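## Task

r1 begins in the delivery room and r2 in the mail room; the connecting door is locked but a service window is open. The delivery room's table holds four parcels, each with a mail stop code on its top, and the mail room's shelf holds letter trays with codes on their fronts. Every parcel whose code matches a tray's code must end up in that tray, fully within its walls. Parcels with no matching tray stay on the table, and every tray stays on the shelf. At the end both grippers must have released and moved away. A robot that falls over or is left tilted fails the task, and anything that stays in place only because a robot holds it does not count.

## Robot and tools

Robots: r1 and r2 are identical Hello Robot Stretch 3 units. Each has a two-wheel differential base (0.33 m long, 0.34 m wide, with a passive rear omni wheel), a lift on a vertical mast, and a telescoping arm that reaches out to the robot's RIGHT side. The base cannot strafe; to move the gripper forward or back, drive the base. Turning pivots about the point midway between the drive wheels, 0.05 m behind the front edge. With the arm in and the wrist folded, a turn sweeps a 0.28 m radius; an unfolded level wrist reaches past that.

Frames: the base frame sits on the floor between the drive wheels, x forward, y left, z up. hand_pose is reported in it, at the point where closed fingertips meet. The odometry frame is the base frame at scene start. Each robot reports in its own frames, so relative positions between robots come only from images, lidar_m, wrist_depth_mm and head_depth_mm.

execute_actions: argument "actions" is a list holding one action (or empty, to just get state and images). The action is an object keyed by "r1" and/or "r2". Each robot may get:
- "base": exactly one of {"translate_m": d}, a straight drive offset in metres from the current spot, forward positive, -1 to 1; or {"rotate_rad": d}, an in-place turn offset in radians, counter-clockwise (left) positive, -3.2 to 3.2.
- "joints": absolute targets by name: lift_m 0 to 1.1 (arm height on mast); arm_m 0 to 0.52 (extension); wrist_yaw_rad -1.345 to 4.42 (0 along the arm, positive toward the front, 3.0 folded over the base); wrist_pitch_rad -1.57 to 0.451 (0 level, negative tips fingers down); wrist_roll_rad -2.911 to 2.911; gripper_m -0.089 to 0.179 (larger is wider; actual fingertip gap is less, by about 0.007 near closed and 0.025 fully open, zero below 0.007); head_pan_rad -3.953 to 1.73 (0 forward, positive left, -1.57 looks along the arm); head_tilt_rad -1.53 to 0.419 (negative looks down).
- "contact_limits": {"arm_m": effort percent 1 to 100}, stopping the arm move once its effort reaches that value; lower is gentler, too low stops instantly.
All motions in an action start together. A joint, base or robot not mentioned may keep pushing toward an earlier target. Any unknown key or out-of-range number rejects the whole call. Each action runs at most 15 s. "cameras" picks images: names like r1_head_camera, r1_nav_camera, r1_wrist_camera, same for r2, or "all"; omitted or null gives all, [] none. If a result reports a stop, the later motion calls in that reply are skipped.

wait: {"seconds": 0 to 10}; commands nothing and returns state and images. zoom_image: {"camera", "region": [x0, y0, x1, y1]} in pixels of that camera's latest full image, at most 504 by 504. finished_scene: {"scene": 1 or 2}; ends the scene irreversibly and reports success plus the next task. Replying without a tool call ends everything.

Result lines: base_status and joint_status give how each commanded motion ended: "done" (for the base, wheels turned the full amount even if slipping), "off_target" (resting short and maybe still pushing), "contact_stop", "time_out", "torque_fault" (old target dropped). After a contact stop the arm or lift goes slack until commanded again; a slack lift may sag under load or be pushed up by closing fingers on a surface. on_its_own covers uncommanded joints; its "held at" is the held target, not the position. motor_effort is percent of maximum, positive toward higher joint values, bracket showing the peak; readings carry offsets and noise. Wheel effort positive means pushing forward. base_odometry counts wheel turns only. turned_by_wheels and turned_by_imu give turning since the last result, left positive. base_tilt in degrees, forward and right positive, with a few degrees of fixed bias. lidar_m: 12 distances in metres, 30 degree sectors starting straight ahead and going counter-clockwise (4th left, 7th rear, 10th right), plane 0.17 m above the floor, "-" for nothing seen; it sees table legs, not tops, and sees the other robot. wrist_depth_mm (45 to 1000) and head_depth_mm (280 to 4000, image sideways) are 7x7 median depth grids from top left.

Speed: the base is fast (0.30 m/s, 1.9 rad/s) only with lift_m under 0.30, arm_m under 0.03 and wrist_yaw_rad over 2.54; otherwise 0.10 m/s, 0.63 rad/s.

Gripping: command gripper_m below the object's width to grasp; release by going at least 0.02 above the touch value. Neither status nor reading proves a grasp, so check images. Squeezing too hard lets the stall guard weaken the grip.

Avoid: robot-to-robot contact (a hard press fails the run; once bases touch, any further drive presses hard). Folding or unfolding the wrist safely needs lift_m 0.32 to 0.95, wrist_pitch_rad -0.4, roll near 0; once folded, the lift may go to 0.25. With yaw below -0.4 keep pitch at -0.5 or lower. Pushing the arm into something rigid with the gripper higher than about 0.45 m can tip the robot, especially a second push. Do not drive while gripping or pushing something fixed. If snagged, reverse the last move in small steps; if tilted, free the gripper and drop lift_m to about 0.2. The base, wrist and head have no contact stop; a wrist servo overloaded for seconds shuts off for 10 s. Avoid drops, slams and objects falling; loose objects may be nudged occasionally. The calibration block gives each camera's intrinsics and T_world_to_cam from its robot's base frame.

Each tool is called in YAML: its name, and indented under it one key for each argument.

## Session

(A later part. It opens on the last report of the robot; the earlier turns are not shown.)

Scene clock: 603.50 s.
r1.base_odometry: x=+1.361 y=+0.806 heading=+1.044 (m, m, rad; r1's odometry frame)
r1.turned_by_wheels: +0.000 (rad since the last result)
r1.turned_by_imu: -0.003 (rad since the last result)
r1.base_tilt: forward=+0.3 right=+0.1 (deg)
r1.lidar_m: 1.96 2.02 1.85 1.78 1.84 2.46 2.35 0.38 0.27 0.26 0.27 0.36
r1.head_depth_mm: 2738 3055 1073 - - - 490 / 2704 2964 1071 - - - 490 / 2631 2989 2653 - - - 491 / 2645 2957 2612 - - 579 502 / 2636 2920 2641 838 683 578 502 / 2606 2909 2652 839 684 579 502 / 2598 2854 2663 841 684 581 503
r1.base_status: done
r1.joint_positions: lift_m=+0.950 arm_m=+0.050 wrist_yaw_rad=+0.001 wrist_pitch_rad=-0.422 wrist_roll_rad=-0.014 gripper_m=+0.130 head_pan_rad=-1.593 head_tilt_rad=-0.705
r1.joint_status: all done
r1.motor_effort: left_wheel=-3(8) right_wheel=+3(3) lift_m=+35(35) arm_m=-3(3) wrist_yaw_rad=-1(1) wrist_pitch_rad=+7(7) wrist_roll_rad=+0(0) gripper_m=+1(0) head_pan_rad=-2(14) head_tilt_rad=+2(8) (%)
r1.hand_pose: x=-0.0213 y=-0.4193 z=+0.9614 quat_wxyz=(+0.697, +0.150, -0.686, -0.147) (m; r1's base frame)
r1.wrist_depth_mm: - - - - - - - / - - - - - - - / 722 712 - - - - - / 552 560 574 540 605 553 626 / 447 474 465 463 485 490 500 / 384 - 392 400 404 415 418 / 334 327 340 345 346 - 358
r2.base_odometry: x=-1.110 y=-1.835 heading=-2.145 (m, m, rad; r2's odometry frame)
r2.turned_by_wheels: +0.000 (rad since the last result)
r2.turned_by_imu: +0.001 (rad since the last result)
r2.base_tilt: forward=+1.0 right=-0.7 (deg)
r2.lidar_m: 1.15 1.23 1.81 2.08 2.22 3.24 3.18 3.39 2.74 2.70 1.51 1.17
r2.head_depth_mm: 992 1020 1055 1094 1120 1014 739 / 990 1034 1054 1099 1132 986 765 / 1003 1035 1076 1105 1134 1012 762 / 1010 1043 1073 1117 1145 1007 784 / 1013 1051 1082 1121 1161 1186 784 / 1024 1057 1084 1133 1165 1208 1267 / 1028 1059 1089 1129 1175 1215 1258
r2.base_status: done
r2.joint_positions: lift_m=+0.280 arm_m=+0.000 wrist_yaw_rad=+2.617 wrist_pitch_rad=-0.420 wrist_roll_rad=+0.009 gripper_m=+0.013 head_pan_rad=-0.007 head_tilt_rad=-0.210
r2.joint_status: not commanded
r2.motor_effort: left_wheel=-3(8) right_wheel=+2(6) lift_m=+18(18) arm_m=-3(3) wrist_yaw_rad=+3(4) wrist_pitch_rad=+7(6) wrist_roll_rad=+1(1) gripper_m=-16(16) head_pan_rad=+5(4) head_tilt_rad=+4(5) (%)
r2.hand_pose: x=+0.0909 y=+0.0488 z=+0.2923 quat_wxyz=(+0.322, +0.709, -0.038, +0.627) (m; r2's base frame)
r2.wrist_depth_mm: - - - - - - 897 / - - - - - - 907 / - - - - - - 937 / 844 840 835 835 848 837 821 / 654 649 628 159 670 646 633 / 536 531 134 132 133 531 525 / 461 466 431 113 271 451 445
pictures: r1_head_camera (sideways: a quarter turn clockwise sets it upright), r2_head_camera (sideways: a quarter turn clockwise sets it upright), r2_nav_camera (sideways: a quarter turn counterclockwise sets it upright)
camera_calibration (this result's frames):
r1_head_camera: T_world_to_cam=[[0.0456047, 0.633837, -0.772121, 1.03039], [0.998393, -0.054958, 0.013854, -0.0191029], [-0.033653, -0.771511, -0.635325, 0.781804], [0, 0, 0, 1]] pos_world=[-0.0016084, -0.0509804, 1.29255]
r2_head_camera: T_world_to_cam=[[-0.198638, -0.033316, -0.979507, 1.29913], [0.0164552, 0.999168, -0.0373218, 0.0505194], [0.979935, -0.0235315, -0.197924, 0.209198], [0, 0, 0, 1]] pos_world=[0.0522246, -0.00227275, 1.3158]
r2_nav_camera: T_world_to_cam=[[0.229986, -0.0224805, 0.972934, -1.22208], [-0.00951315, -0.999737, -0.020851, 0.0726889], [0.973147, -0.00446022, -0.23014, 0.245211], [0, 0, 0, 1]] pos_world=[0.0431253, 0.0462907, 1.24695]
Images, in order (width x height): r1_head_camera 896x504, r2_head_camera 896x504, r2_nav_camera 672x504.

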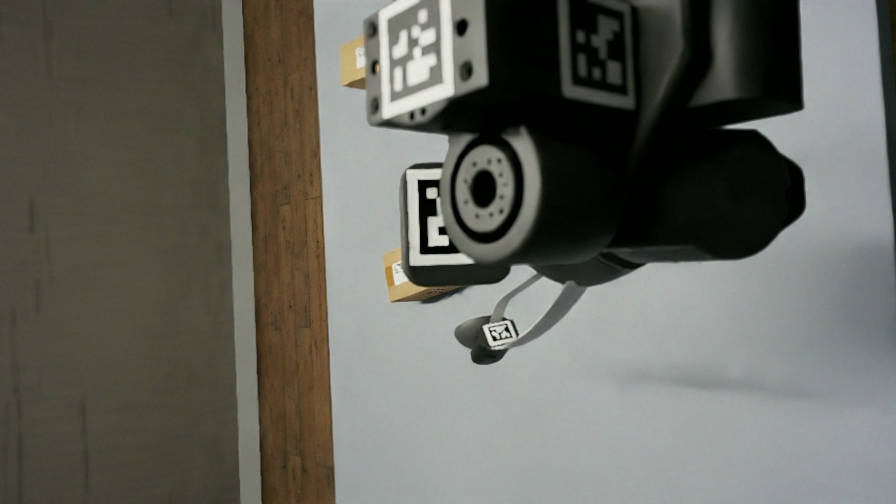

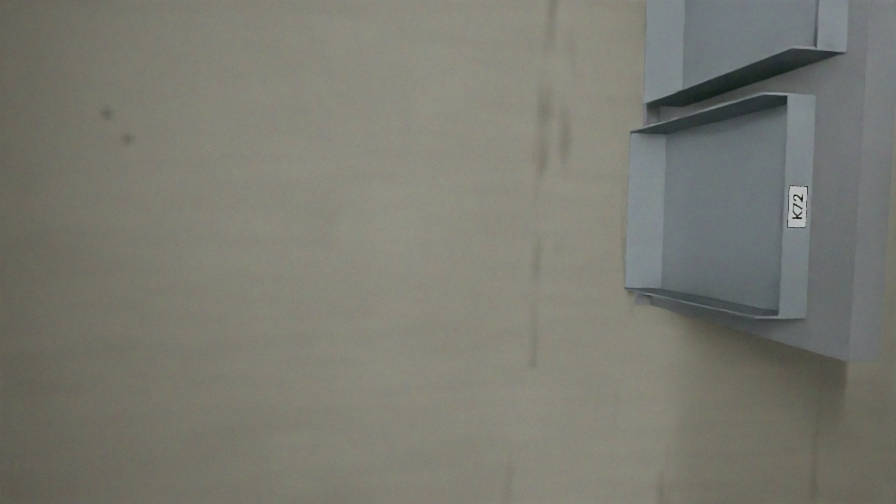

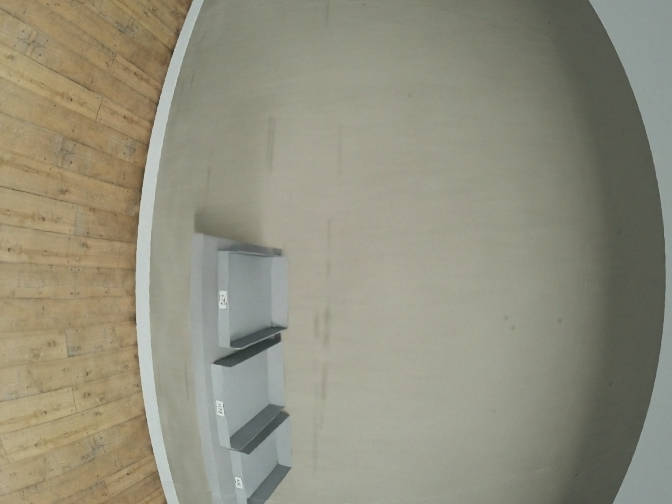

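execute_actions:
  actions:
    - {"r1":{"joints":{"head_pan_rad":-1.9,"head_tilt_rad":-0.6,"arm_m":0.0,"lift_m":0.85}},"r2":{"base":{"translate_m":0.13},"joints":{"lift_m":0.4}}}
  cameras: ["r1_head_camera"]

execute_actions:
  actions:
    - {"r1":{"joints":{"lift_m":0.6}},"r2":{"base":{"rotate_rad":1.486},"joints":{"lift_m":0.87,"wrist_yaw_rad":0.0,"wrist_pitch_rad":-0.4,"head_pan_rad":-1.57,"head_tilt_rad":-0.7}}}
  cameras: ["r1_head_camera","r2_head_camera","r2_wrist_camera"]

Scene clock: 619.10 s.
r1.base_odometry: x=+1.361 y=+0.806 heading=+1.044 (m, m, rad; r1's odometry frame)
r1.turned_by_wheels: +0.000 (rad since the last result)
r1.turned_by_imu: -0.001 (rad since the last result)
r1.base_tilt: forward=+0.3 right=+0.0 (deg)
r1.lidar_m: 1.95 2.02 1.86 1.78 1.83 2.46 2.36 0.38 0.27 0.26 0.27 0.36
r1.head_depth_mm: 3140 3435 3157 955 750 620 - / 3001 3376 3223 957 754 634 - / 2907 3164 3239 960 755 621 - / 2788 3086 3242 905 756 622 - / 2724 2929 3130 966 760 639 - / 2624 2843 3032 967 757 640 - / 2535 2741 2951 974 757 634 533
r1.base_status: not commanded
r1.joint_positions: lift_m=+0.850 arm_m=+0.003 wrist_yaw_rad=+0.001 wrist_pitch_rad=-0.422 wrist_roll_rad=-0.014 gripper_m=+0.130 head_pan_rad=-1.893 head_tilt_rad=-0.606
r1.joint_status: all done
joint sent to its limit — the command would take r1.arm_m past its lower limit, so that joint was sent only as far as its limit.
r1.motor_effort: left_wheel=-3(3) right_wheel=+3(3) lift_m=+16(33) arm_m=-3(3) wrist_yaw_rad=-1(1) wrist_pitch_rad=+7(7) wrist_roll_rad=+0(0) gripper_m=+0(0) head_pan_rad=-2(20) head_tilt_rad=+2(12) (%)
r1.hand_pose: x=-0.0213 y=-0.3722 z=+0.8623 quat_wxyz=(+0.697, +0.150, -0.686, -0.147) (m; r1's base frame)
r1.wrist_depth_mm: - - - - - - - / 658 715 - - - - - / 495 506 514 468 546 502 569 / 384 388 393 407 416 417 432 / 315 325 324 328 331 342 343 / 264 - 274 278 280 290 290 / 233 226 235 238 241 - 246
r2.base_odometry: x=-1.181 y=-1.944 heading=-2.145 (m, m, rad; r2's odometry frame)
r2.turned_by_wheels: +0.000 (rad since the last result)
r2.turned_by_imu: +0.001 (rad since the last result)
r2.base_tilt: forward=+0.9 right=-0.7 (deg)
r2.lidar_m: 1.02 1.09 1.61 2.07 2.21 3.26 3.32 3.55 2.75 2.71 1.34 1.04
r2.head_depth_mm: 881 902 934 966 992 948 736 / 885 908 939 969 1002 993 742 / 883 913 942 974 1006 993 756 / 891 915 950 981 1021 994 758 / 897 924 958 988 1025 1048 758 / 900 929 966 997 1034 1071 1113 / 909 937 966 1000 1035 1075 1118
r2.base_status: done
r2.joint_positions: lift_m=+0.400 arm_m=+0.000 wrist_yaw_rad=+2.618 wrist_pitch_rad=-0.421 wrist_roll_rad=+0.009 gripper_m=+0.013 head_pan_rad=-0.007 head_tilt_rad=-0.210
r2.joint_status: all done
r2.motor_effort: left_wheel=-3(11) right_wheel=+2(6) lift_m=+24(27) arm_m=-3(3) wrist_yaw_rad=+2(3) wrist_pitch_rad=+7(7) wrist_roll_rad=+1(1) gripper_m=-16(16) head_pan_rad=+5(3) head_tilt_rad=+3(4) (%)
r2.hand_pose: x=+0.0908 y=+0.0488 z=+0.4118 quat_wxyz=(+0.322, +0.709, -0.038, +0.627) (m; r2's base frame)
r2.wrist_depth_mm: - - - - - 989 787 / - - - - - - 803 / - - - - - - 840 / - - - - - - 848 / 852 844 806 159 865 827 836 / 688 689 135 132 134 671 671 / 591 590 565 113 333 569 575
pictures: r1_head_camera (sideways: a quarter turn clockwise sets it upright)
camera_calibration (this result's frames):
r1_head_camera: T_world_to_cam=[[0.205792, 0.517167, -0.830775, 1.10588], [0.938094, -0.345963, 0.0170105, -0.0228465], [-0.27862, -0.782846, -0.556348, 0.680555], [0, 0, 0, 1]] pos_world=[-0.0165329, -0.0470587, 1.29775]
Images, in order (width x height): r1_head_camera 896x504.

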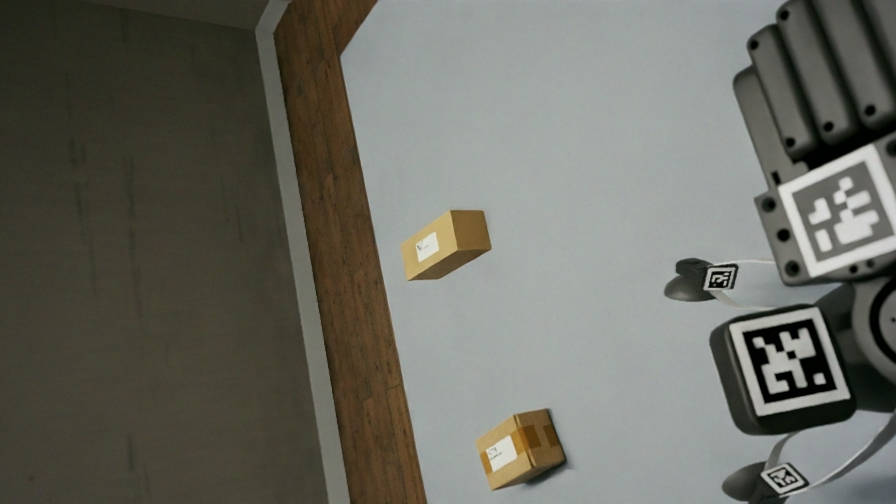

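Scene clock: 624.20 s.
r1.base_odometry: x=+1.361 y=+0.806 heading=+1.044 (m, m, rad; r1's odometry frame)
r1.turned_by_wheels: +0.000 (rad since the last result)
r1.turned_by_imu: -0.007 (rad since the last result)
r1.base_tilt: forward=+0.3 right=+0.0 (deg)
r1.lidar_m: 1.96 2.02 1.86 1.78 1.83 2.46 2.35 0.38 0.27 0.26 0.27 0.36
r1.head_depth_mm: 3127 3420 3216 957 752 620 528 / 3005 3349 3229 960 754 620 540 / 2941 3202 3240 959 756 622 529 / 2808 3050 3234 904 757 623 529 / 2689 2971 3140 970 758 624 550 / 2611 2856 3045 970 762 626 543 / 2535 2767 2963 977 762 626 544
r1.base_status: not commanded
r1.joint_positions: lift_m=+0.757 arm_m=+0.003 wrist_yaw_rad=+0.006 wrist_pitch_rad=-0.378 wrist_roll_rad=-0.014 gripper_m=+0.130 head_pan_rad=-1.893 head_tilt_rad=-0.606
r1.joint_status: lift_m contact_stop (moved -0.093 of -0.250)
r1.on_its_own: lift_m is slack since a contact_stop, until your next command for it (your +0.600 is given up)
r1.motor_effort: left_wheel=-2(5) right_wheel=-1(3) lift_m=+25(29) arm_m=+1(3) wrist_yaw_rad=-7(8) wrist_pitch_rad=-7(15) wrist_roll_rad=+0(0) gripper_m=-3(4) head_pan_rad=-1(2) head_tilt_rad=+2(2) (%)
r1.hand_pose: x=-0.0201 y=-0.3772 z=+0.7791 quat_wxyz=(+0.700, +0.136, -0.689, -0.130) (m; r1's base frame)
r1.wrist_depth_mm: - - - - - - - / 487 500 519 430 561 477 632 / 331 336 345 357 365 377 387 / 249 250 258 261 270 276 280 / 199 209 206 210 212 218 220 / 172 - 172 173 177 185 181 / - 141 147 148 150 - 154
r2.base_odometry: x=-1.181 y=-1.944 heading=-0.659 (m, m, rad; r2's odometry frame)
r2.turned_by_wheels: +1.486 (rad since the last result)
r2.turned_by_imu: +1.475 (rad since the last result)
r2.base_tilt: forward=+1.0 right=-0.6 (deg)
r2.lidar_m: 2.07 2.15 2.91 3.32 3.44 2.82 2.71 1.45 1.06 1.02 1.06 1.46
r2.head_depth_mm: 862 957 1021 862 1425 1507 - / 864 957 1026 836 1443 1497 - / 862 959 1030 854 756 - - / 864 956 1026 848 740 - - / 859 953 1027 845 1095 1408 1223 / 859 955 1072 1214 1428 1415 1223 / 859 952 1076 1225 1441 1412 1203
r2.base_status: done
r2.joint_positions: lift_m=+0.870 arm_m=+0.000 wrist_yaw_rad=+0.003 wrist_pitch_rad=-0.421 wrist_roll_rad=+0.009 gripper_m=+0.013 head_pan_rad=-1.563 head_tilt_rad=-0.691
r2.joint_status: all done
r2.motor_effort: left_wheel=-3(8) right_wheel=+2(5) lift_m=+24(27) arm_m=-3(3) wrist_yaw_rad=-4(5) wrist_pitch_rad=+7(4) wrist_roll_rad=+1(1) gripper_m=-17(16) head_pan_rad=-4(52) head_tilt_rad=-4(29) (%)
r2.hand_pose: x=-0.0208 y=-0.3692 z=+0.8818 quat_wxyz=(+0.689, +0.148, -0.694, -0.148) (m; r2's base frame)
r2.wrist_depth_mm: 669 695 694 718 706 722 745 / 754 748 741 763 751 774 782 / 811 807 740 657 592 607 529 / 877 894 456 456 452 426 438 / 991 989 396 159 414 427 428 / - - 135 132 134 - - / - - - 113 - - -
pictures: r1_head_camera (sideways: a quarter turn clockwise sets it upright), r2_head_camera (sideways: a quarter turn clockwise sets it upright), r2_wrist_camera
camera_calibration (this result's frames):
r1_head_camera: T_world_to_cam=[[0.205723, 0.516786, -0.83103, 1.10621], [0.938062, -0.346049, 0.0170248, -0.022865], [-0.278779, -0.78306, -0.555968, 0.680061], [0, 0, 0, 1]] pos_world=[-0.0165382, -0.0470583, 1.29778]
r2_head_camera: T_world_to_cam=[[-0.0396132, 0.629049, -0.776355, 1.03312], [0.999157, 0.0165813, -0.0375464, 0.0447935], [-0.0107455, -0.777188, -0.629176, 0.77642], [0, 0, 0, 1]] pos_world=[0.00451254, -0.0472024, 1.29226]
r2_wrist_camera: T_world_to_cam=[[-0.997644, 0.0683123, -0.00632921, 0.00356126], [0.0420828, 0.536493, -0.842855, 0.976812], [-0.0541818, -0.841136, -0.538103, 0.323142], [0, 0, 0, 1]] pos_world=[-0.0200457, -0.252489, 0.997218]
Images, in order (width x height): r1_head_camera 896x504, r2_head_camera 896x504, r2_wrist_camera 644x364.

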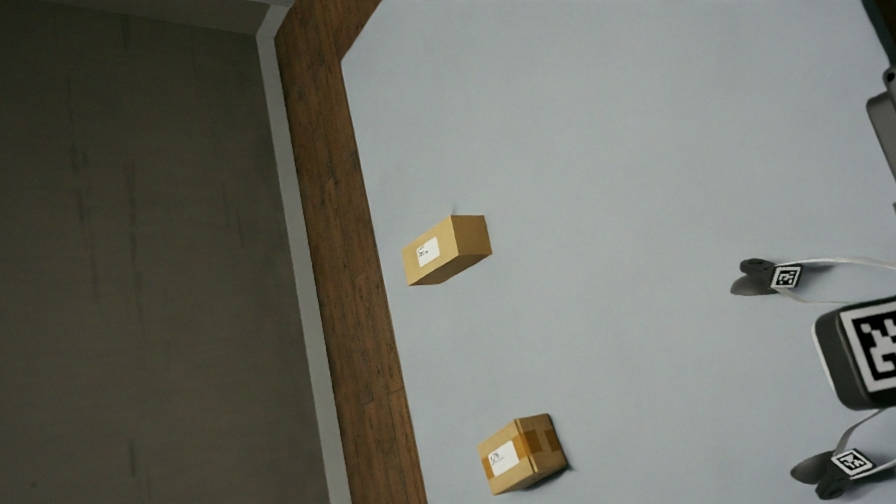

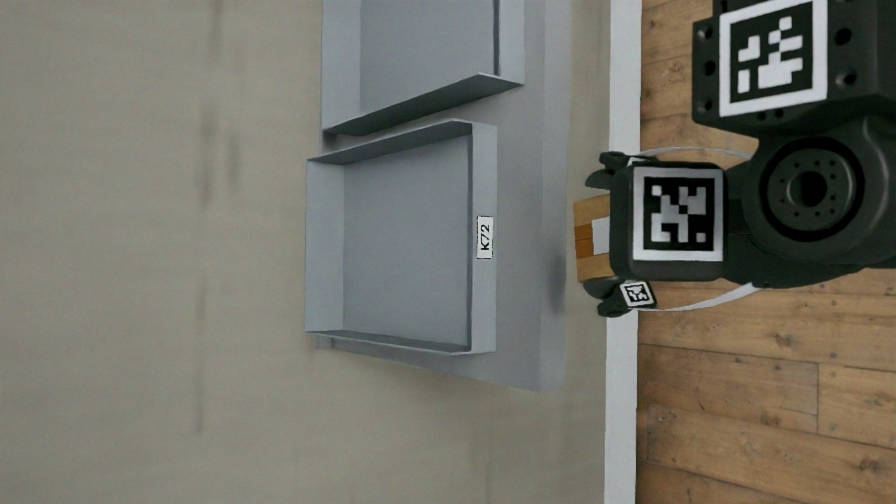

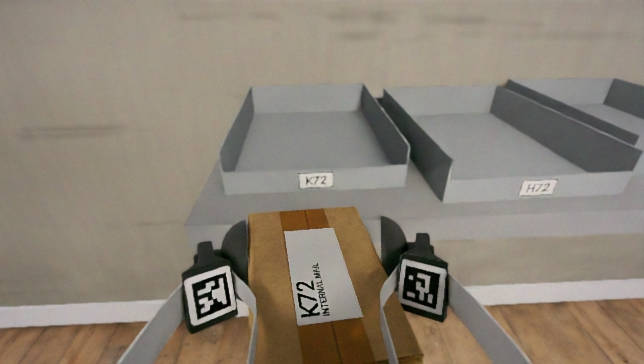

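execute_actions:
  actions:
    - {"r1":{"joints":{"lift_m":0.9}},"r2":{"joints":{"arm_m":0.45}}}
  cameras: ["r1_head_camera","r2_head_camera","r2_wrist_camera"]

Scene clock: 635.80 s.
r1.base_odometry: x=+1.361 y=+0.806 heading=+1.044 (m, m, rad; r1's odometry frame)
r1.turned_by_wheels: +0.000 (rad since the last result)
r1.turned_by_imu: -0.001 (rad since the last result)
r1.base_tilt: forward=+0.3 right=+0.1 (deg)
r1.lidar_m: 1.96 2.02 1.86 1.77 1.83 2.46 2.35 0.38 0.27 0.26 0.27 0.36
r1.head_depth_mm: 3107 3455 3222 957 752 - - / 3017 3339 3253 959 754 - - / 2911 3213 3238 962 753 - - / 2823 3057 3255 905 759 - - / 2732 2961 3109 967 757 617 - / 2653 2830 3043 968 762 - - / 2552 2772 2948 973 761 644 528
r1.base_status: not commanded
r1.joint_positions: lift_m=+0.900 arm_m=+0.003 wrist_yaw_rad=+0.003 wrist_pitch_rad=-0.414 wrist_roll_rad=-0.014 gripper_m=+0.130 head_pan_rad=-1.893 head_tilt_rad=-0.605
r1.joint_status: all done
r1.motor_effort: left_wheel=-2(2) right_wheel=+1(2) lift_m=+35(32) arm_m=+0(0) wrist_yaw_rad=-3(7) wrist_pitch_rad=+5(7) wrist_roll_rad=+0(0) gripper_m=+0(3) head_pan_rad=-3(3) head_tilt_rad=+2(2) (%)
r1.hand_pose: x=-0.0209 y=-0.3728 z=+0.9131 quat_wxyz=(+0.697, +0.148, -0.687, -0.144) (m; r1's base frame)
r1.wrist_depth_mm: - - - - - - - / - - - - - - - / 571 619 632 667 663 687 709 / 474 480 495 482 514 530 543 / 390 401 396 410 409 419 426 / 326 - 330 340 341 359 356 / 289 281 293 295 298 - 306
r2.base_odometry: x=-1.181 y=-1.944 heading=-0.659 (m, m, rad; r2's odometry frame)
r2.turned_by_wheels: +0.000 (rad since the last result)
r2.turned_by_imu: +0.002 (rad since the last result)
r2.base_tilt: forward=+0.8 right=-0.7 (deg)
r2.lidar_m: 2.07 2.14 2.90 3.30 3.44 2.80 2.71 1.45 1.06 1.02 1.07 1.46
r2.head_depth_mm: 860 953 1036 - - 1386 1235 / 860 953 - 809 1452 1442 1236 / 858 947 991 853 1442 1417 1224 / 863 956 1017 849 1442 1415 1217 / 861 955 1024 846 1434 1411 1225 / 860 957 1075 1205 1428 1405 1220 / 855 955 1076 1231 1443 1401 1217
r2.base_status: not commanded
r2.joint_positions: lift_m=+0.870 arm_m=+0.450 wrist_yaw_rad=+0.002 wrist_pitch_rad=-0.421 wrist_roll_rad=+0.009 gripper_m=+0.013 head_pan_rad=-1.563 head_tilt_rad=-0.691
r2.joint_status: all done
r2.motor_effort: left_wheel=-3(3) right_wheel=+2(2) lift_m=+24(24) arm_m=+3(3) wrist_yaw_rad=-3(4) wrist_pitch_rad=+6(7) wrist_roll_rad=+1(1) gripper_m=-15(17) head_pan_rad=-4(3) head_tilt_rad=-4(5) (%)
r2.hand_pose: x=-0.0211 y=-0.8188 z=+0.8818 quat_wxyz=(+0.689, +0.148, -0.694, -0.148) (m; r2's base frame)
r2.wrist_depth_mm: 280 287 290 294 296 303 302 / 306 306 313 314 320 323 329 / 328 337 340 342 351 357 361 / 359 365 365 364 371 394 400 / 398 398 324 159 350 307 329 / 440 432 134 132 134 247 299 / 506 245 251 113 182 219 221
pictures: r1_head_camera (sideways: a quarter turn clockwise sets it upright), r2_head_camera (sideways: a quarter turn clockwise sets it upright), r2_wrist_camera
camera_calibration (this result's frames):
r1_head_camera: T_world_to_cam=[[0.205682, 0.516558, -0.831181, 1.10641], [0.938043, -0.3461, 0.0170333, -0.022876], [-0.278873, -0.783187, -0.55574, 0.679766], [0, 0, 0, 1]] pos_world=[-0.0165413, -0.047058, 1.29779]
r2_head_camera: T_world_to_cam=[[-0.0394702, 0.629114, -0.776311, 1.03306], [0.999161, 0.0163562, -0.0375458, 0.0447927], [-0.0109231, -0.777141, -0.629231, 0.776493], [0, 0, 0, 1]] pos_world=[0.00450178, -0.0472013, 1.29225]
r2_wrist_camera: T_world_to_cam=[[-0.997563, 0.069485, -0.00632905, 0.0349715], [0.0427133, 0.536443, -0.842855, 1.21799], [-0.0551706, -0.841071, -0.538103, -0.054991], [0, 0, 0, 1]] pos_world=[-0.0201719, -0.702062, 0.997218]
Images, in order (width x height): r1_head_camera 896x504, r2_head_camera 896x504, r2_wrist_camera 644x364.

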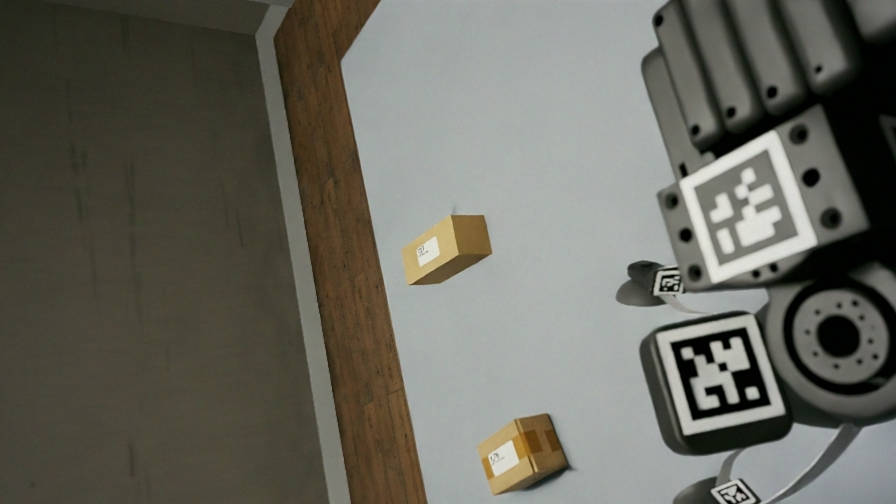

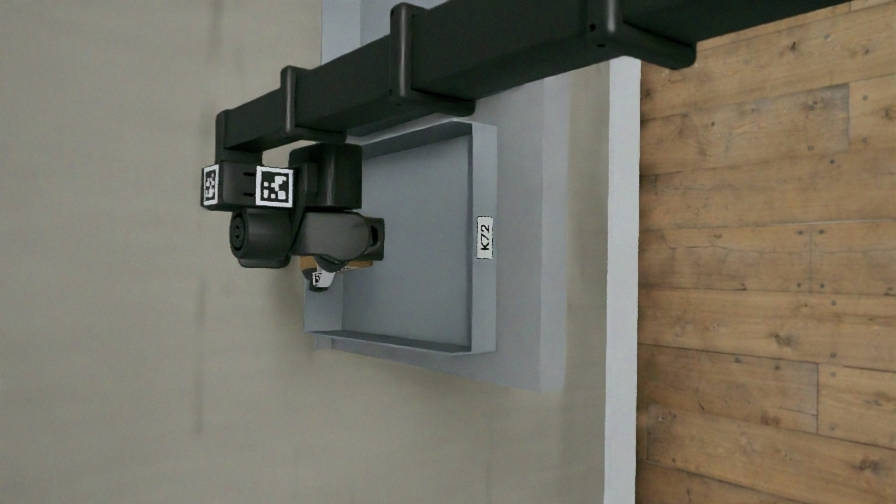

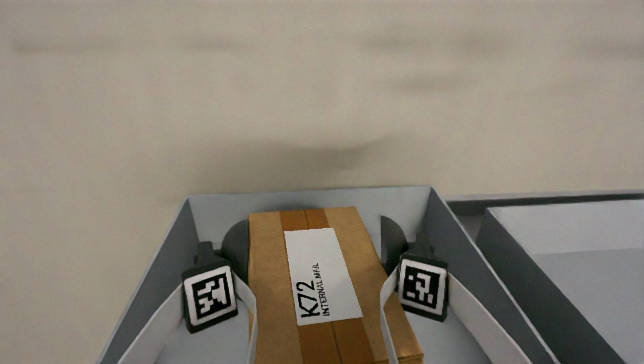

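execute_actions:
  actions:
    - {"r2":{"joints":{"lift_m":0.78,"arm_m":0.47}},"r1":{"joints":{"arm_m":0.0},"base":{"rotate_rad":0.0}}}
  cameras: ["r2_head_camera","r2_wrist_camera"]

zoom_image:
  camera: "r2_wrist_camera"
  region: [140, 150, 500, 364]

Scene clock: 652.87 s.
r1.base_odometry: x=+1.361 y=+0.806 heading=+1.044 (m, m, rad; r1's odometry frame)
r1.turned_by_wheels: +0.000 (rad since the last result)
r1.turned_by_imu: -0.001 (rad since the last result)
r1.base_tilt: forward=+0.3 right=+0.0 (deg)
r1.lidar_m: 1.96 2.02 1.86 1.77 1.83 2.46 2.35 0.38 0.27 0.26 0.27 0.36
r1.head_depth_mm: 3157 3419 3209 957 752 - - / 3020 3388 3201 961 753 - - / 2923 3182 3243 964 753 - - / 2809 3068 3241 907 758 - - / 2711 2970 3120 966 758 616 - / 2649 2865 3045 965 758 - - / 2544 2749 2953 976 760 642 526
r1.base_status: done
r1.joint_positions: lift_m=+0.900 arm_m=+0.003 wrist_yaw_rad=+0.003 wrist_pitch_rad=-0.414 wrist_roll_rad=-0.014 gripper_m=+0.130 head_pan_rad=-1.893 head_tilt_rad=-0.605
r1.joint_status: all done
joint sent to its limit — the command would take r1.arm_m past its lower limit, so that joint was sent only as far as its limit.
r1.motor_effort: left_wheel=-1(2) right_wheel=+0(1) lift_m=+35(35) arm_m=+1(1) wrist_yaw_rad=-3(3) wrist_pitch_rad=+5(5) wrist_roll_rad=+0(0) gripper_m=+0(0) head_pan_rad=-2(2) head_tilt_rad=+2(2) (%)
r1.hand_pose: x=-0.0209 y=-0.3728 z=+0.9131 quat_wxyz=(+0.697, +0.148, -0.687, -0.144) (m; r1's base frame)
r1.wrist_depth_mm: - - - - - - - / - - - - - - - / 562 613 648 677 679 696 711 / 470 478 495 492 515 516 540 / 387 408 393 407 418 425 426 / 330 - 333 339 347 359 357 / 289 280 291 292 296 - 303
r2.base_odometry: x=-1.181 y=-1.944 heading=-0.659 (m, m, rad; r2's odometry frame)
r2.turned_by_wheels: +0.000 (rad since the last result)
r2.turned_by_imu: +0.001 (rad since the last result)
r2.base_tilt: forward=+0.9 right=-0.8 (deg)
r2.lidar_m: 2.07 2.14 2.92 3.32 3.44 2.81 2.71 1.45 1.06 1.02 1.06 1.46
r2.head_depth_mm: 861 961 1028 864 1098 - - / 862 953 1032 - 1484 1429 1216 / 861 953 1039 805 1451 1422 1218 / 864 955 1040 821 1433 1415 1223 / 858 959 1029 847 1449 1405 1217 / 860 956 1075 1201 1448 1417 1223 / 860 957 1078 1235 1435 1408 1211
r2.base_status: not commanded
r2.joint_positions: lift_m=+0.780 arm_m=+0.470 wrist_yaw_rad=+0.002 wrist_pitch_rad=-0.392 wrist_roll_rad=+0.005 gripper_m=+0.013 head_pan_rad=-1.563 head_tilt_rad=-0.691
r2.joint_status: all done
r2.motor_effort: left_wheel=-2(3) right_wheel=+2(2) lift_m=+14(21) arm_m=+3(4) wrist_yaw_rad=-3(1) wrist_pitch_rad=-2(7) wrist_roll_rad=+3(2) gripper_m=-16(17) head_pan_rad=-4(3) head_tilt_rad=-5(5) (%)
r2.hand_pose: x=-0.0211 y=-0.8423 z=+0.7989 quat_wxyz=(+0.692, +0.138, -0.695, -0.138) (m; r2's base frame)
r2.wrist_depth_mm: 263 266 270 271 277 277 286 / 283 288 291 293 299 300 305 / 306 304 278 281 286 323 322 / 333 247 285 292 296 226 215 / 170 223 245 161 257 213 165 / 155 194 135 132 136 192 147 / 154 168 163 111 120 167 148
pictures: r2_head_camera (sideways: a quarter turn clockwise sets it upright), r2_wrist_camera
camera_calibration (this result's frames):
r2_head_camera: T_world_to_cam=[[-0.0394702, 0.629114, -0.776311, 1.03306], [0.999161, 0.0163561, -0.0375458, 0.0447927], [-0.0109231, -0.777141, -0.629231, 0.776493], [0, 0, 0, 1]] pos_world=[0.00450178, -0.0472013, 1.29225]
r2_wrist_camera: T_world_to_cam=[[-0.997684, 0.0678362, -0.00492974, 0.0335834], [0.0390459, 0.511894, -0.858161, 1.15228], [-0.0556909, -0.856366, -0.513357, -0.152063], [0, 0, 0, 1]] pos_world=[-0.0199547, -0.722346, 0.910947]
Images, in order (width x height): r2_head_camera 896x504, r2_wrist_camera 644x364.

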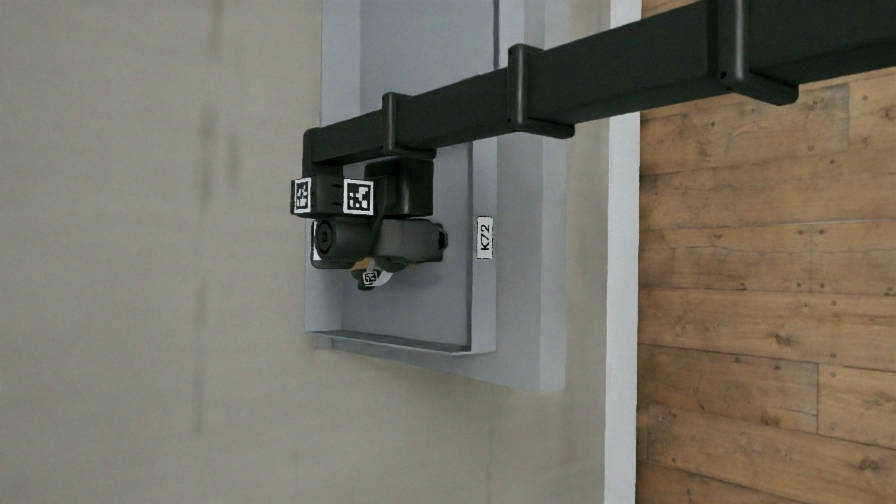

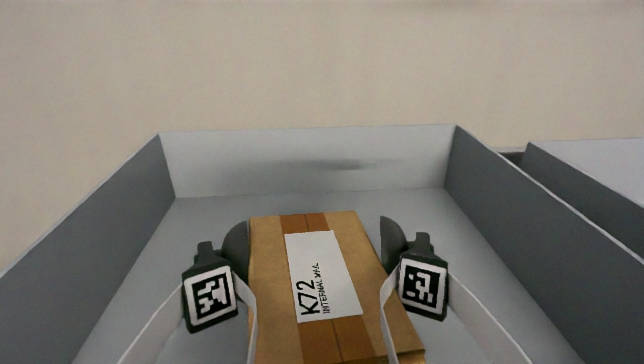

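Region (140, 150, 500, 364) of r2_wrist_camera's 644x364 image, scaled by 1.400; it fills the top 300 rows of this view, and the rest is white.

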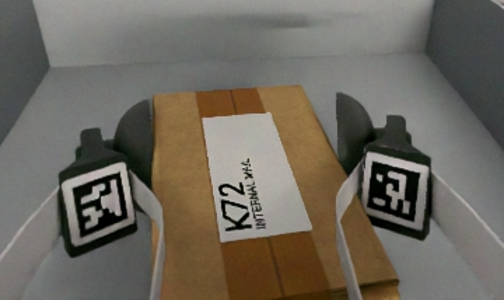

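execute_actions:
  actions:
    - {"r2":{"joints":{"gripper_m":0.12,"lift_m":0.787}}}
  cameras: ["r2_wrist_camera"]

execute_actions:
  actions:
    - {"r2":{"joints":{"lift_m":0.88}}}
  cameras: ["r2_wrist_camera","r2_head_camera"]

Scene clock: 658.73 s.
r1.base_odometry: x=+1.361 y=+0.806 heading=+1.044 (m, m, rad; r1's odometry frame)
r1.turned_by_wheels: +0.000 (rad since the last result)
r1.turned_by_imu: -0.001 (rad since the last result)
r1.base_tilt: forward=+0.3 right=+0.0 (deg)
r1.lidar_m: 1.96 2.03 1.86 1.78 1.83 2.46 2.35 0.38 0.27 0.26 0.27 0.36
r1.head_depth_mm: 3159 3441 3245 957 753 - - / 3032 3340 3251 961 752 - - / 2949 3251 3239 963 754 - - / 2797 3081 3246 905 754 - - / 2680 2960 3137 967 758 616 - / 2624 2830 3042 969 759 - - / 2525 2759 2948 972 761 643 528
r1.base_status: not commanded
r1.joint_positions: lift_m=+0.900 arm_m=+0.003 wrist_yaw_rad=+0.003 wrist_pitch_rad=-0.414 wrist_roll_rad=-0.014 gripper_m=+0.130 head_pan_rad=-1.893 head_tilt_rad=-0.605
r1.joint_status: not commanded
r1.motor_effort: left_wheel=-1(1) right_wheel=+0(0) lift_m=+35(35) arm_m=+1(1) wrist_yaw_rad=-3(3) wrist_pitch_rad=+4(5) wrist_roll_rad=+0(0) gripper_m=+0(0) head_pan_rad=-2(2) head_tilt_rad=+3(2) (%)
r1.hand_pose: x=-0.0209 y=-0.3728 z=+0.9131 quat_wxyz=(+0.697, +0.148, -0.687, -0.144) (m; r1's base frame)
r1.wrist_depth_mm: - - - - - - - / - - - - - - - / 574 639 638 653 677 693 703 / 470 486 498 490 508 509 536 / 394 409 394 411 414 424 427 / 331 - 341 342 343 358 354 / 289 279 289 292 297 - 305
r2.base_odometry: x=-1.181 y=-1.944 heading=-0.659 (m, m, rad; r2's odometry frame)
r2.turned_by_wheels: +0.000 (rad since the last result)
r2.turned_by_imu: +0.001 (rad since the last result)
r2.base_tilt: forward=+1.1 right=-0.7 (deg)
r2.lidar_m: 2.06 2.15 2.92 3.30 3.45 2.82 2.71 1.45 1.06 1.02 1.06 1.46
r2.head_depth_mm: 857 955 1027 859 758 - - / 864 961 1029 - 1461 1428 1222 / 863 963 1027 834 1442 1414 1225 / 860 959 1039 825 1430 1422 1222 / 860 951 1022 847 1431 1416 1219 / 859 959 1074 1202 1444 1408 1216 / 855 958 1078 1226 1437 1396 1214
r2.base_status: not commanded
r2.joint_positions: lift_m=+0.787 arm_m=+0.470 wrist_yaw_rad=+0.002 wrist_pitch_rad=-0.415 wrist_roll_rad=+0.006 gripper_m=+0.120 head_pan_rad=-1.563 head_tilt_rad=-0.691
r2.joint_status: all done
r2.motor_effort: left_wheel=-3(3) right_wheel=+2(2) lift_m=+24(22) arm_m=+3(3) wrist_yaw_rad=-3(3) wrist_pitch_rad=+5(5) wrist_roll_rad=+2(3) gripper_m=+1(83) head_pan_rad=-3(4) head_tilt_rad=-4(5) (%)
r2.hand_pose: x=-0.0211 y=-0.8396 z=+0.8002 quat_wxyz=(+0.690, +0.146, -0.694, -0.146) (m; r2's base frame)
r2.wrist_depth_mm: 265 265 271 274 278 281 286 / 284 286 291 296 300 305 307 / 307 306 277 285 288 324 326 / 335 246 289 294 296 226 215 / 171 216 233 164 242 212 165 / 155 191 192 134 192 190 147 / 150 164 164 114 122 165 142
pictures: r2_wrist_camera
camera_calibration (this result's frames):
r2_wrist_camera: T_world_to_cam=[[-0.997641, 0.068487, -0.00462111, 0.0336972], [0.0403771, 0.53106, -0.846372, 1.15867], [-0.0555113, -0.844562, -0.532573, -0.123736], [0, 0, 0, 1]] pos_world=[-0.0200349, -0.722135, 0.914924]
Images, in order (width x height): r2_wrist_camera 644x364.

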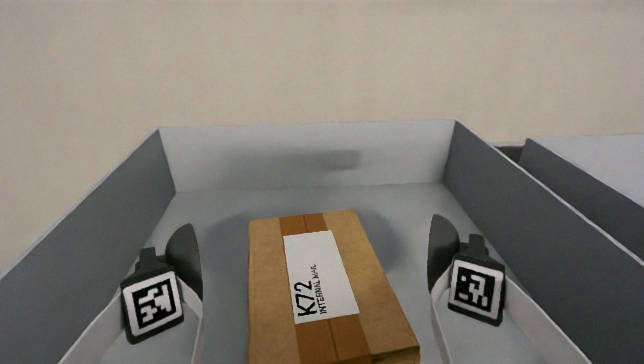

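Scene clock: 660.40 s.
r1.base_odometry: x=+1.361 y=+0.806 heading=+1.044 (m, m, rad; r1's odometry frame)
r1.turned_by_wheels: +0.000 (rad since the last result)
r1.turned_by_imu: +0.000 (rad since the last result)
r1.base_tilt: forward=+0.3 right=+0.0 (deg)
r1.lidar_m: 1.96 2.02 1.85 1.78 1.84 2.45 2.35 0.38 0.27 0.26 0.27 0.36
r1.head_depth_mm: 3164 3449 3206 958 750 - - / 3080 3378 3231 960 753 - - / 2879 3210 3230 965 755 - - / 2808 3030 3182 901 758 - - / 2697 2928 3092 969 758 615 - / 2630 2855 3096 968 761 - - / 2539 2723 2946 972 760 644 528
r1.base_status: not commanded
r1.joint_positions: lift_m=+0.900 arm_m=+0.003 wrist_yaw_rad=+0.003 wrist_pitch_rad=-0.414 wrist_roll_rad=-0.014 gripper_m=+0.130 head_pan_rad=-1.893 head_tilt_rad=-0.605
r1.joint_status: not commanded
r1.motor_effort: left_wheel=-1(1) right_wheel=+0(0) lift_m=+35(35) arm_m=+1(1) wrist_yaw_rad=-3(3) wrist_pitch_rad=+5(5) wrist_roll_rad=+0(0) gripper_m=+0(0) head_pan_rad=-3(2) head_tilt_rad=+2(2) (%)
r1.hand_pose: x=-0.0209 y=-0.3728 z=+0.9131 quat_wxyz=(+0.697, +0.148, -0.687, -0.144) (m; r1's base frame)
r1.wrist_depth_mm: - - - - - - - / - - - - - - - / 566 631 633 647 670 688 724 / 464 482 490 481 513 515 532 / 385 405 399 405 411 424 429 / 327 - 339 338 340 358 354 / 292 280 288 294 296 - 304
r2.base_odometry: x=-1.181 y=-1.944 heading=-0.659 (m, m, rad; r2's odometry frame)
r2.turned_by_wheels: +0.000 (rad since the last result)
r2.turned_by_imu: +0.000 (rad since the last result)
r2.base_tilt: forward=+0.8 right=-0.7 (deg)
r2.lidar_m: 2.07 2.15 2.91 3.32 3.45 2.81 2.71 1.45 1.06 1.03 1.06 1.45
r2.head_depth_mm: 863 964 1039 - - 1396 1226 / 862 947 - 807 1446 1427 1228 / 859 925 1004 856 1434 1419 1220 / 861 940 1019 851 1436 1413 1230 / 860 952 1027 846 1426 1413 1221 / 858 959 1076 1207 1437 1412 1214 / 859 955 1075 1228 1426 1419 1211
r2.base_status: not commanded
r2.joint_positions: lift_m=+0.880 arm_m=+0.470 wrist_yaw_rad=+0.002 wrist_pitch_rad=-0.415 wrist_roll_rad=+0.007 gripper_m=+0.120 head_pan_rad=-1.563 head_tilt_rad=-0.691
r2.joint_status: all done
r2.motor_effort: left_wheel=-2(3) right_wheel=+2(1) lift_m=+24(25) arm_m=+3(3) wrist_yaw_rad=-3(2) wrist_pitch_rad=+5(5) wrist_roll_rad=+2(2) gripper_m=+1(1) head_pan_rad=-4(4) head_tilt_rad=-4(5) (%)
r2.hand_pose: x=-0.0211 y=-0.8396 z=+0.8933 quat_wxyz=(+0.690, +0.146, -0.694, -0.146) (m; r2's base frame)
r2.wrist_depth_mm: 265 266 272 274 277 280 285 / 285 287 293 296 300 302 309 / 310 312 318 319 325 330 338 / 334 340 345 354 361 366 370 / 371 377 332 334 340 381 316 / 413 411 317 320 319 260 317 / 462 246 270 216 271 233 269
pictures: r2_head_camera (sideways: a quarter turn clockwise sets it upright), r2_wrist_camera
camera_calibration (this result's frames):
r2_head_camera: T_world_to_cam=[[-0.0394702, 0.629114, -0.776311, 1.03306], [0.999161, 0.0163562, -0.0375458, 0.0447927], [-0.0109231, -0.777141, -0.629231, 0.776493], [0, 0, 0, 1]] pos_world=[0.00450178, -0.0472013, 1.29225]
r2_wrist_camera: T_world_to_cam=[[-0.99764, 0.0685093, -0.00467148, 0.0341907], [0.0404317, 0.531059, -0.846369, 1.23739], [-0.0555033, -0.844561, -0.532576, -0.074198], [0, 0, 0, 1]] pos_world=[-0.0200381, -0.722136, 1.00793]
Images, in order (width x height): r2_head_camera 896x504, r2_wrist_camera 644x364.

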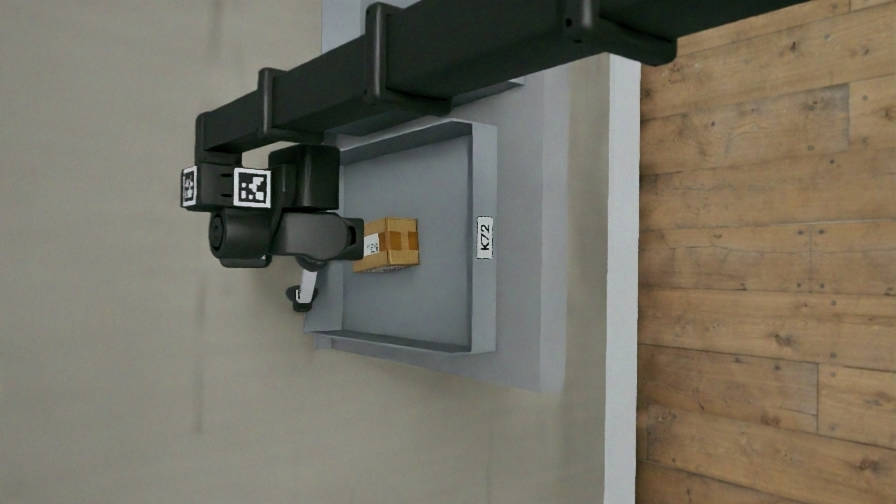

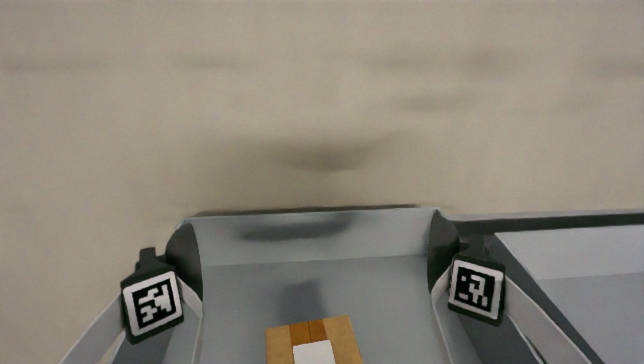

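execute_actions:
  actions:
    - {"r2":{"joints":{"arm_m":0.0}},"r1":{"base":{"translate_m":-0.35},"joints":{"head_pan_rad":-1.75,"head_tilt_rad":-0.62,"lift_m":0.95}}}
  cameras: ["r1_head_camera","r2_head_camera","r1_wrist_camera"]

Scene clock: 667.27 s.
r1.base_odometry: x=+1.185 y=+0.504 heading=+1.044 (m, m, rad; r1's odometry frame)
r1.turned_by_wheels: +0.000 (rad since the last result)
r1.turned_by_imu: -0.003 (rad since the last result)
r1.base_tilt: forward=+0.3 right=+0.1 (deg)
r1.lidar_m: 0.95 2.38 1.85 1.77 1.82 2.10 2.01 0.39 0.28 0.27 0.28 0.37
r1.head_depth_mm: 2882 3188 3110 2319 1377 - - / 2792 3129 3182 985 - - - / 2772 3001 3149 953 799 - - / 2688 2981 3140 954 801 - - / 2629 2876 3033 954 815 - - / 2573 2844 3029 958 777 620 530 / 2528 2798 2942 962 780 623 531
r1.base_status: done
r1.joint_positions: lift_m=+0.950 arm_m=+0.003 wrist_yaw_rad=+0.003 wrist_pitch_rad=-0.415 wrist_roll_rad=-0.014 gripper_m=+0.130 head_pan_rad=-1.757 head_tilt_rad=-0.612
r1.joint_status: all done
r1.motor_effort: left_wheel=-1(8) right_wheel=+1(4) lift_m=+35(34) arm_m=+1(0) wrist_yaw_rad=-3(4) wrist_pitch_rad=+5(5) wrist_roll_rad=+0(0) gripper_m=+0(1) head_pan_rad=+3(15) head_tilt_rad=-5(7) (%)
r1.hand_pose: x=-0.0209 y=-0.3727 z=+0.9630 quat_wxyz=(+0.697, +0.148, -0.687, -0.144) (m; r1's base frame)
r1.wrist_depth_mm: - - - - - - - / - - - - - - - / 732 759 744 751 812 - - / 515 571 556 603 605 - - / 454 481 483 479 496 502 - / 391 - 402 404 409 420 - / 338 327 343 347 347 - 360
r2.base_odometry: x=-1.181 y=-1.944 heading=-0.659 (m, m, rad; r2's odometry frame)
r2.turned_by_wheels: +0.000 (rad since the last result)
r2.turned_by_imu: +0.002 (rad since the last result)
r2.base_tilt: forward=+0.8 right=-0.7 (deg)
r2.lidar_m: 2.07 2.15 2.91 3.31 3.45 2.81 2.71 1.45 1.06 1.02 1.06 1.46
r2.head_depth_mm: 860 960 1023 859 1445 1520 - / 860 955 1026 835 759 1493 - / 861 958 1031 857 755 - - / 860 954 1027 851 753 - - / 857 955 1021 846 751 1416 1232 / 866 958 1083 1198 1443 1405 1219 / 858 953 1076 1232 1438 1403 1213
r2.base_status: not commanded
r2.joint_positions: lift_m=+0.880 arm_m=+0.000 wrist_yaw_rad=+0.002 wrist_pitch_rad=-0.415 wrist_roll_rad=+0.007 gripper_m=+0.120 head_pan_rad=-1.563 head_tilt_rad=-0.691
r2.joint_status: all done
r2.motor_effort: left_wheel=-3(2) right_wheel=+2(2) lift_m=+24(24) arm_m=-4(3) wrist_yaw_rad=-2(3) wrist_pitch_rad=+5(5) wrist_roll_rad=+1(2) gripper_m=+1(1) head_pan_rad=-4(4) head_tilt_rad=-4(4) (%)
r2.hand_pose: x=-0.0211 y=-0.3700 z=+0.8933 quat_wxyz=(+0.690, +0.146, -0.694, -0.146) (m; r2's base frame)
r2.wrist_depth_mm: 674 677 714 708 718 734 745 / 749 750 747 751 753 778 773 / 803 810 790 649 647 650 605 / 861 883 512 460 464 497 451 / 958 979 417 420 418 427 432 / - - - - - - - / - - - - - - -
pictures: r1_head_camera (sideways: a quarter turn clockwise sets it upright), r1_wrist_camera, r2_head_camera (sideways: a quarter turn clockwise sets it upright)
camera_calibration (this result's frames):
r1_head_camera: T_world_to_cam=[[0.134859, 0.544995, -0.827523, 1.10207], [0.976244, -0.216019, 0.016828, -0.0228415], [-0.16959, -0.810134, -0.56118, 0.686176], [0, 0, 0, 1]] pos_world=[-0.00995643, -0.0496626, 1.29744]
r1_wrist_camera: T_world_to_cam=[[-0.997129, -0.0306703, 0.0692327, -0.108062], [-0.0748688, 0.536197, -0.840766, 1.0466], [-0.0113358, -0.843536, -0.536953, 0.36733], [0, 0, 0, 1]] pos_world=[-0.0252298, -0.254643, 1.08467]
r2_head_camera: T_world_to_cam=[[-0.0394703, 0.629124, -0.776302, 1.03305], [0.999161, 0.0163567, -0.0375457, 0.0447925], [-0.0109232, -0.777133, -0.629242, 0.776506], [0, 0, 0, 1]] pos_world=[0.00450177, -0.0472012, 1.29225]
Images, in order (width x height): r1_head_camera 896x504, r1_wrist_camera 644x364, r2_head_camera 896x504.

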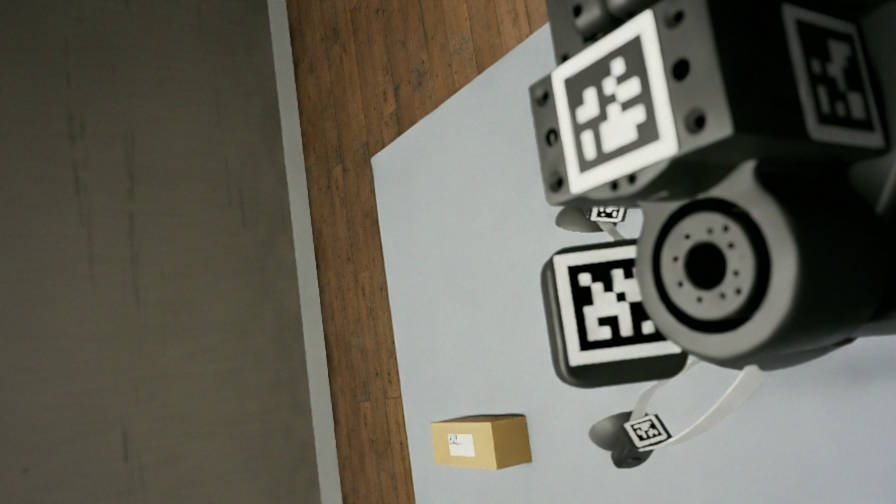

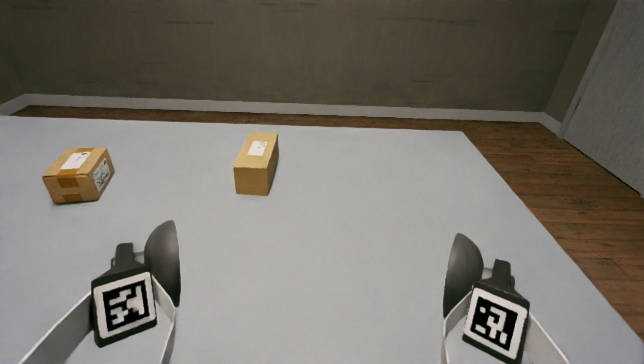

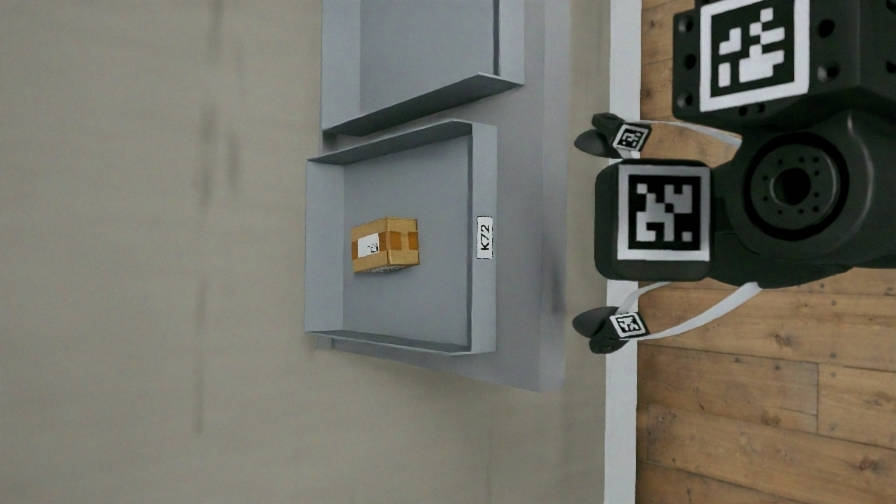

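zoom_image:
  camera: "r1_head_camera"
  region: [425, 410, 535, 475]

Region (425, 410, 535, 475) of r1_head_camera's 896x504 image, scaled by 4.582, with more detail than that image has; it fills the top 298 rows of this view, and the rest is white.

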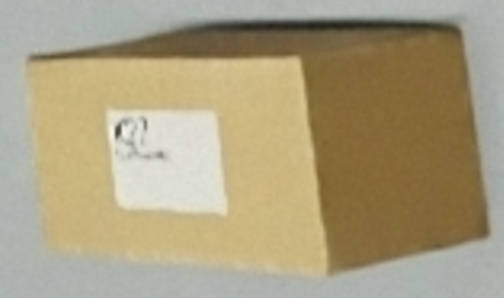

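execute_actions:
  actions:
    - {"r2":{"base":{"translate_m":0.25},"joints":{"wrist_yaw_rad":1.5,"gripper_m":0.05}},"r1":{"base":{"translate_m":0.2},"joints":{"arm_m":0.22,"lift_m":0.9}}}
  cameras: ["r1_wrist_camera","r2_head_camera"]

Scene clock: 691.47 s.
r1.base_odometry: x=+1.285 y=+0.676 heading=+1.044 (m, m, rad; r1's odometry frame)
r1.turned_by_wheels: +0.000 (rad since the last result)
r1.turned_by_imu: +0.000 (rad since the last result)
r1.base_tilt: forward=+0.3 right=+0.1 (deg)
r1.lidar_m: 0.91 2.17 1.85 1.77 1.83 2.30 2.20 0.39 0.28 0.27 0.27 0.37
r1.head_depth_mm: 2859 3214 3132 946 - - 505 / 2843 3121 3178 985 - 610 527 / 2710 3014 3197 - 706 618 526 / 2681 2957 3160 - 707 619 527 / 2621 2896 3052 - - 619 528 / 2568 2798 3038 959 732 620 528 / 2540 2745 2920 962 755 622 529
r1.base_status: done
r1.joint_positions: lift_m=+0.900 arm_m=+0.220 wrist_yaw_rad=+0.002 wrist_pitch_rad=-0.415 wrist_roll_rad=-0.014 gripper_m=+0.130 head_pan_rad=-1.757 head_tilt_rad=-0.612
r1.joint_status: all done
r1.motor_effort: left_wheel=-2(3) right_wheel=+1(6) lift_m=+16(27) arm_m=+4(3) wrist_yaw_rad=-2(3) wrist_pitch_rad=+5(5) wrist_roll_rad=+0(0) gripper_m=+0(0) head_pan_rad=+3(3) head_tilt_rad=-5(4) (%)
r1.hand_pose: x=-0.0211 y=-0.5893 z=+0.9137 quat_wxyz=(+0.697, +0.148, -0.687, -0.144) (m; r1's base frame)
r1.wrist_depth_mm: - - - - - - - / - - - - - - - / - - - - - - - / 476 475 491 500 490 517 526 / 388 334 398 403 348 423 427 / 323 - 336 341 333 352 354 / 290 278 291 293 296 - 305
r2.base_odometry: x=-0.983 y=-2.097 heading=-0.659 (m, m, rad; r2's odometry frame)
r2.turned_by_wheels: +0.000 (rad since the last result)
r2.turned_by_imu: +0.001 (rad since the last result)
r2.base_tilt: forward=+0.9 right=-0.7 (deg)
r2.lidar_m: 1.82 1.89 2.56 3.32 3.45 3.08 2.97 1.45 1.06 1.02 1.07 1.45
r2.head_depth_mm: 859 957 1038 864 1440 1497 - / 863 957 1031 833 1428 1507 - / 862 966 1045 1159 1435 1507 - / 858 958 1080 1230 1439 1443 1244 / 865 956 1073 1239 1438 1420 1252 / 861 954 1082 1230 1448 1421 1271 / 862 956 1081 1226 1435 1400 -
r2.base_status: done
r2.joint_positions: lift_m=+0.880 arm_m=+0.000 wrist_yaw_rad=+1.497 wrist_pitch_rad=-0.415 wrist_roll_rad=+0.008 gripper_m=+0.050 head_pan_rad=-1.563 head_tilt_rad=-0.691
r2.joint_status: all done
r2.motor_effort: left_wheel=-3(4) right_wheel=+1(5) lift_m=+24(24) arm_m=-3(4) wrist_yaw_rad=+3(3) wrist_pitch_rad=+5(5) wrist_roll_rad=+1(2) gripper_m=+0(79) head_pan_rad=-3(4) head_tilt_rad=-4(3) (%)
r2.hand_pose: x=+0.2028 y=-0.1619 z=+0.8933 quat_wxyz=(+0.605, +0.579, -0.410, +0.362) (m; r2's base frame)
r2.wrist_depth_mm: - - - - - - 891 / - - - - - - 915 / - - - - - - 934 / - - - - - - 931 / - - - - - - 930 / - - - - - - 966 / - - - - - - 937
pictures: r1_wrist_camera, r2_head_camera (sideways: a quarter turn clockwise sets it upright)
camera_calibration (this result's frames):
r1_wrist_camera: T_world_to_cam=[[-0.997161, -0.0296609, 0.0692125, -0.110918], [-0.0743, 0.536885, -0.840377, 1.12134], [-0.0122328, -0.843134, -0.537564, 0.158921], [0, 0, 0, 1]] pos_world=[-0.0253432, -0.47133, 1.03546]
r2_head_camera: T_world_to_cam=[[-0.0394702, 0.629124, -0.776302, 1.03305], [0.999161, 0.0163565, -0.0375457, 0.0447925], [-0.0109233, -0.777133, -0.629242, 0.776506], [0, 0, 0, 1]] pos_world=[0.00450177, -0.0472012, 1.29225]
Images, in order (width x height): r1_wrist_camera 644x364, r2_head_camera 896x504.

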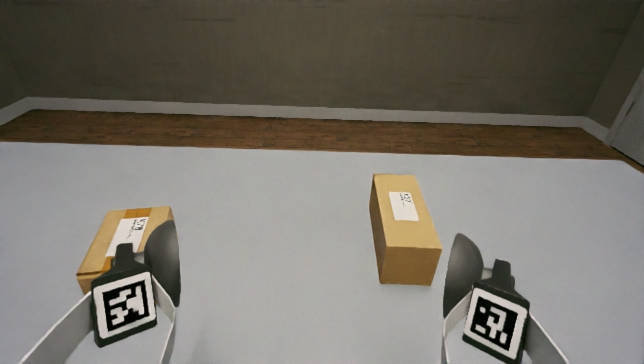

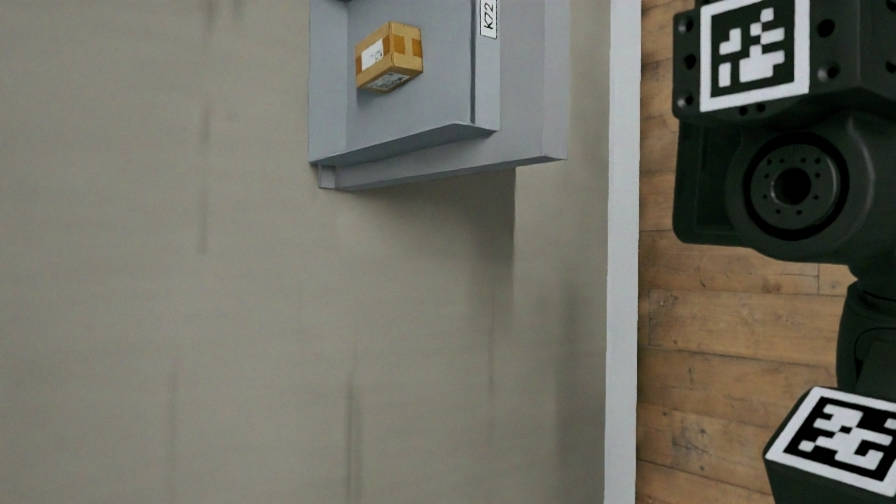

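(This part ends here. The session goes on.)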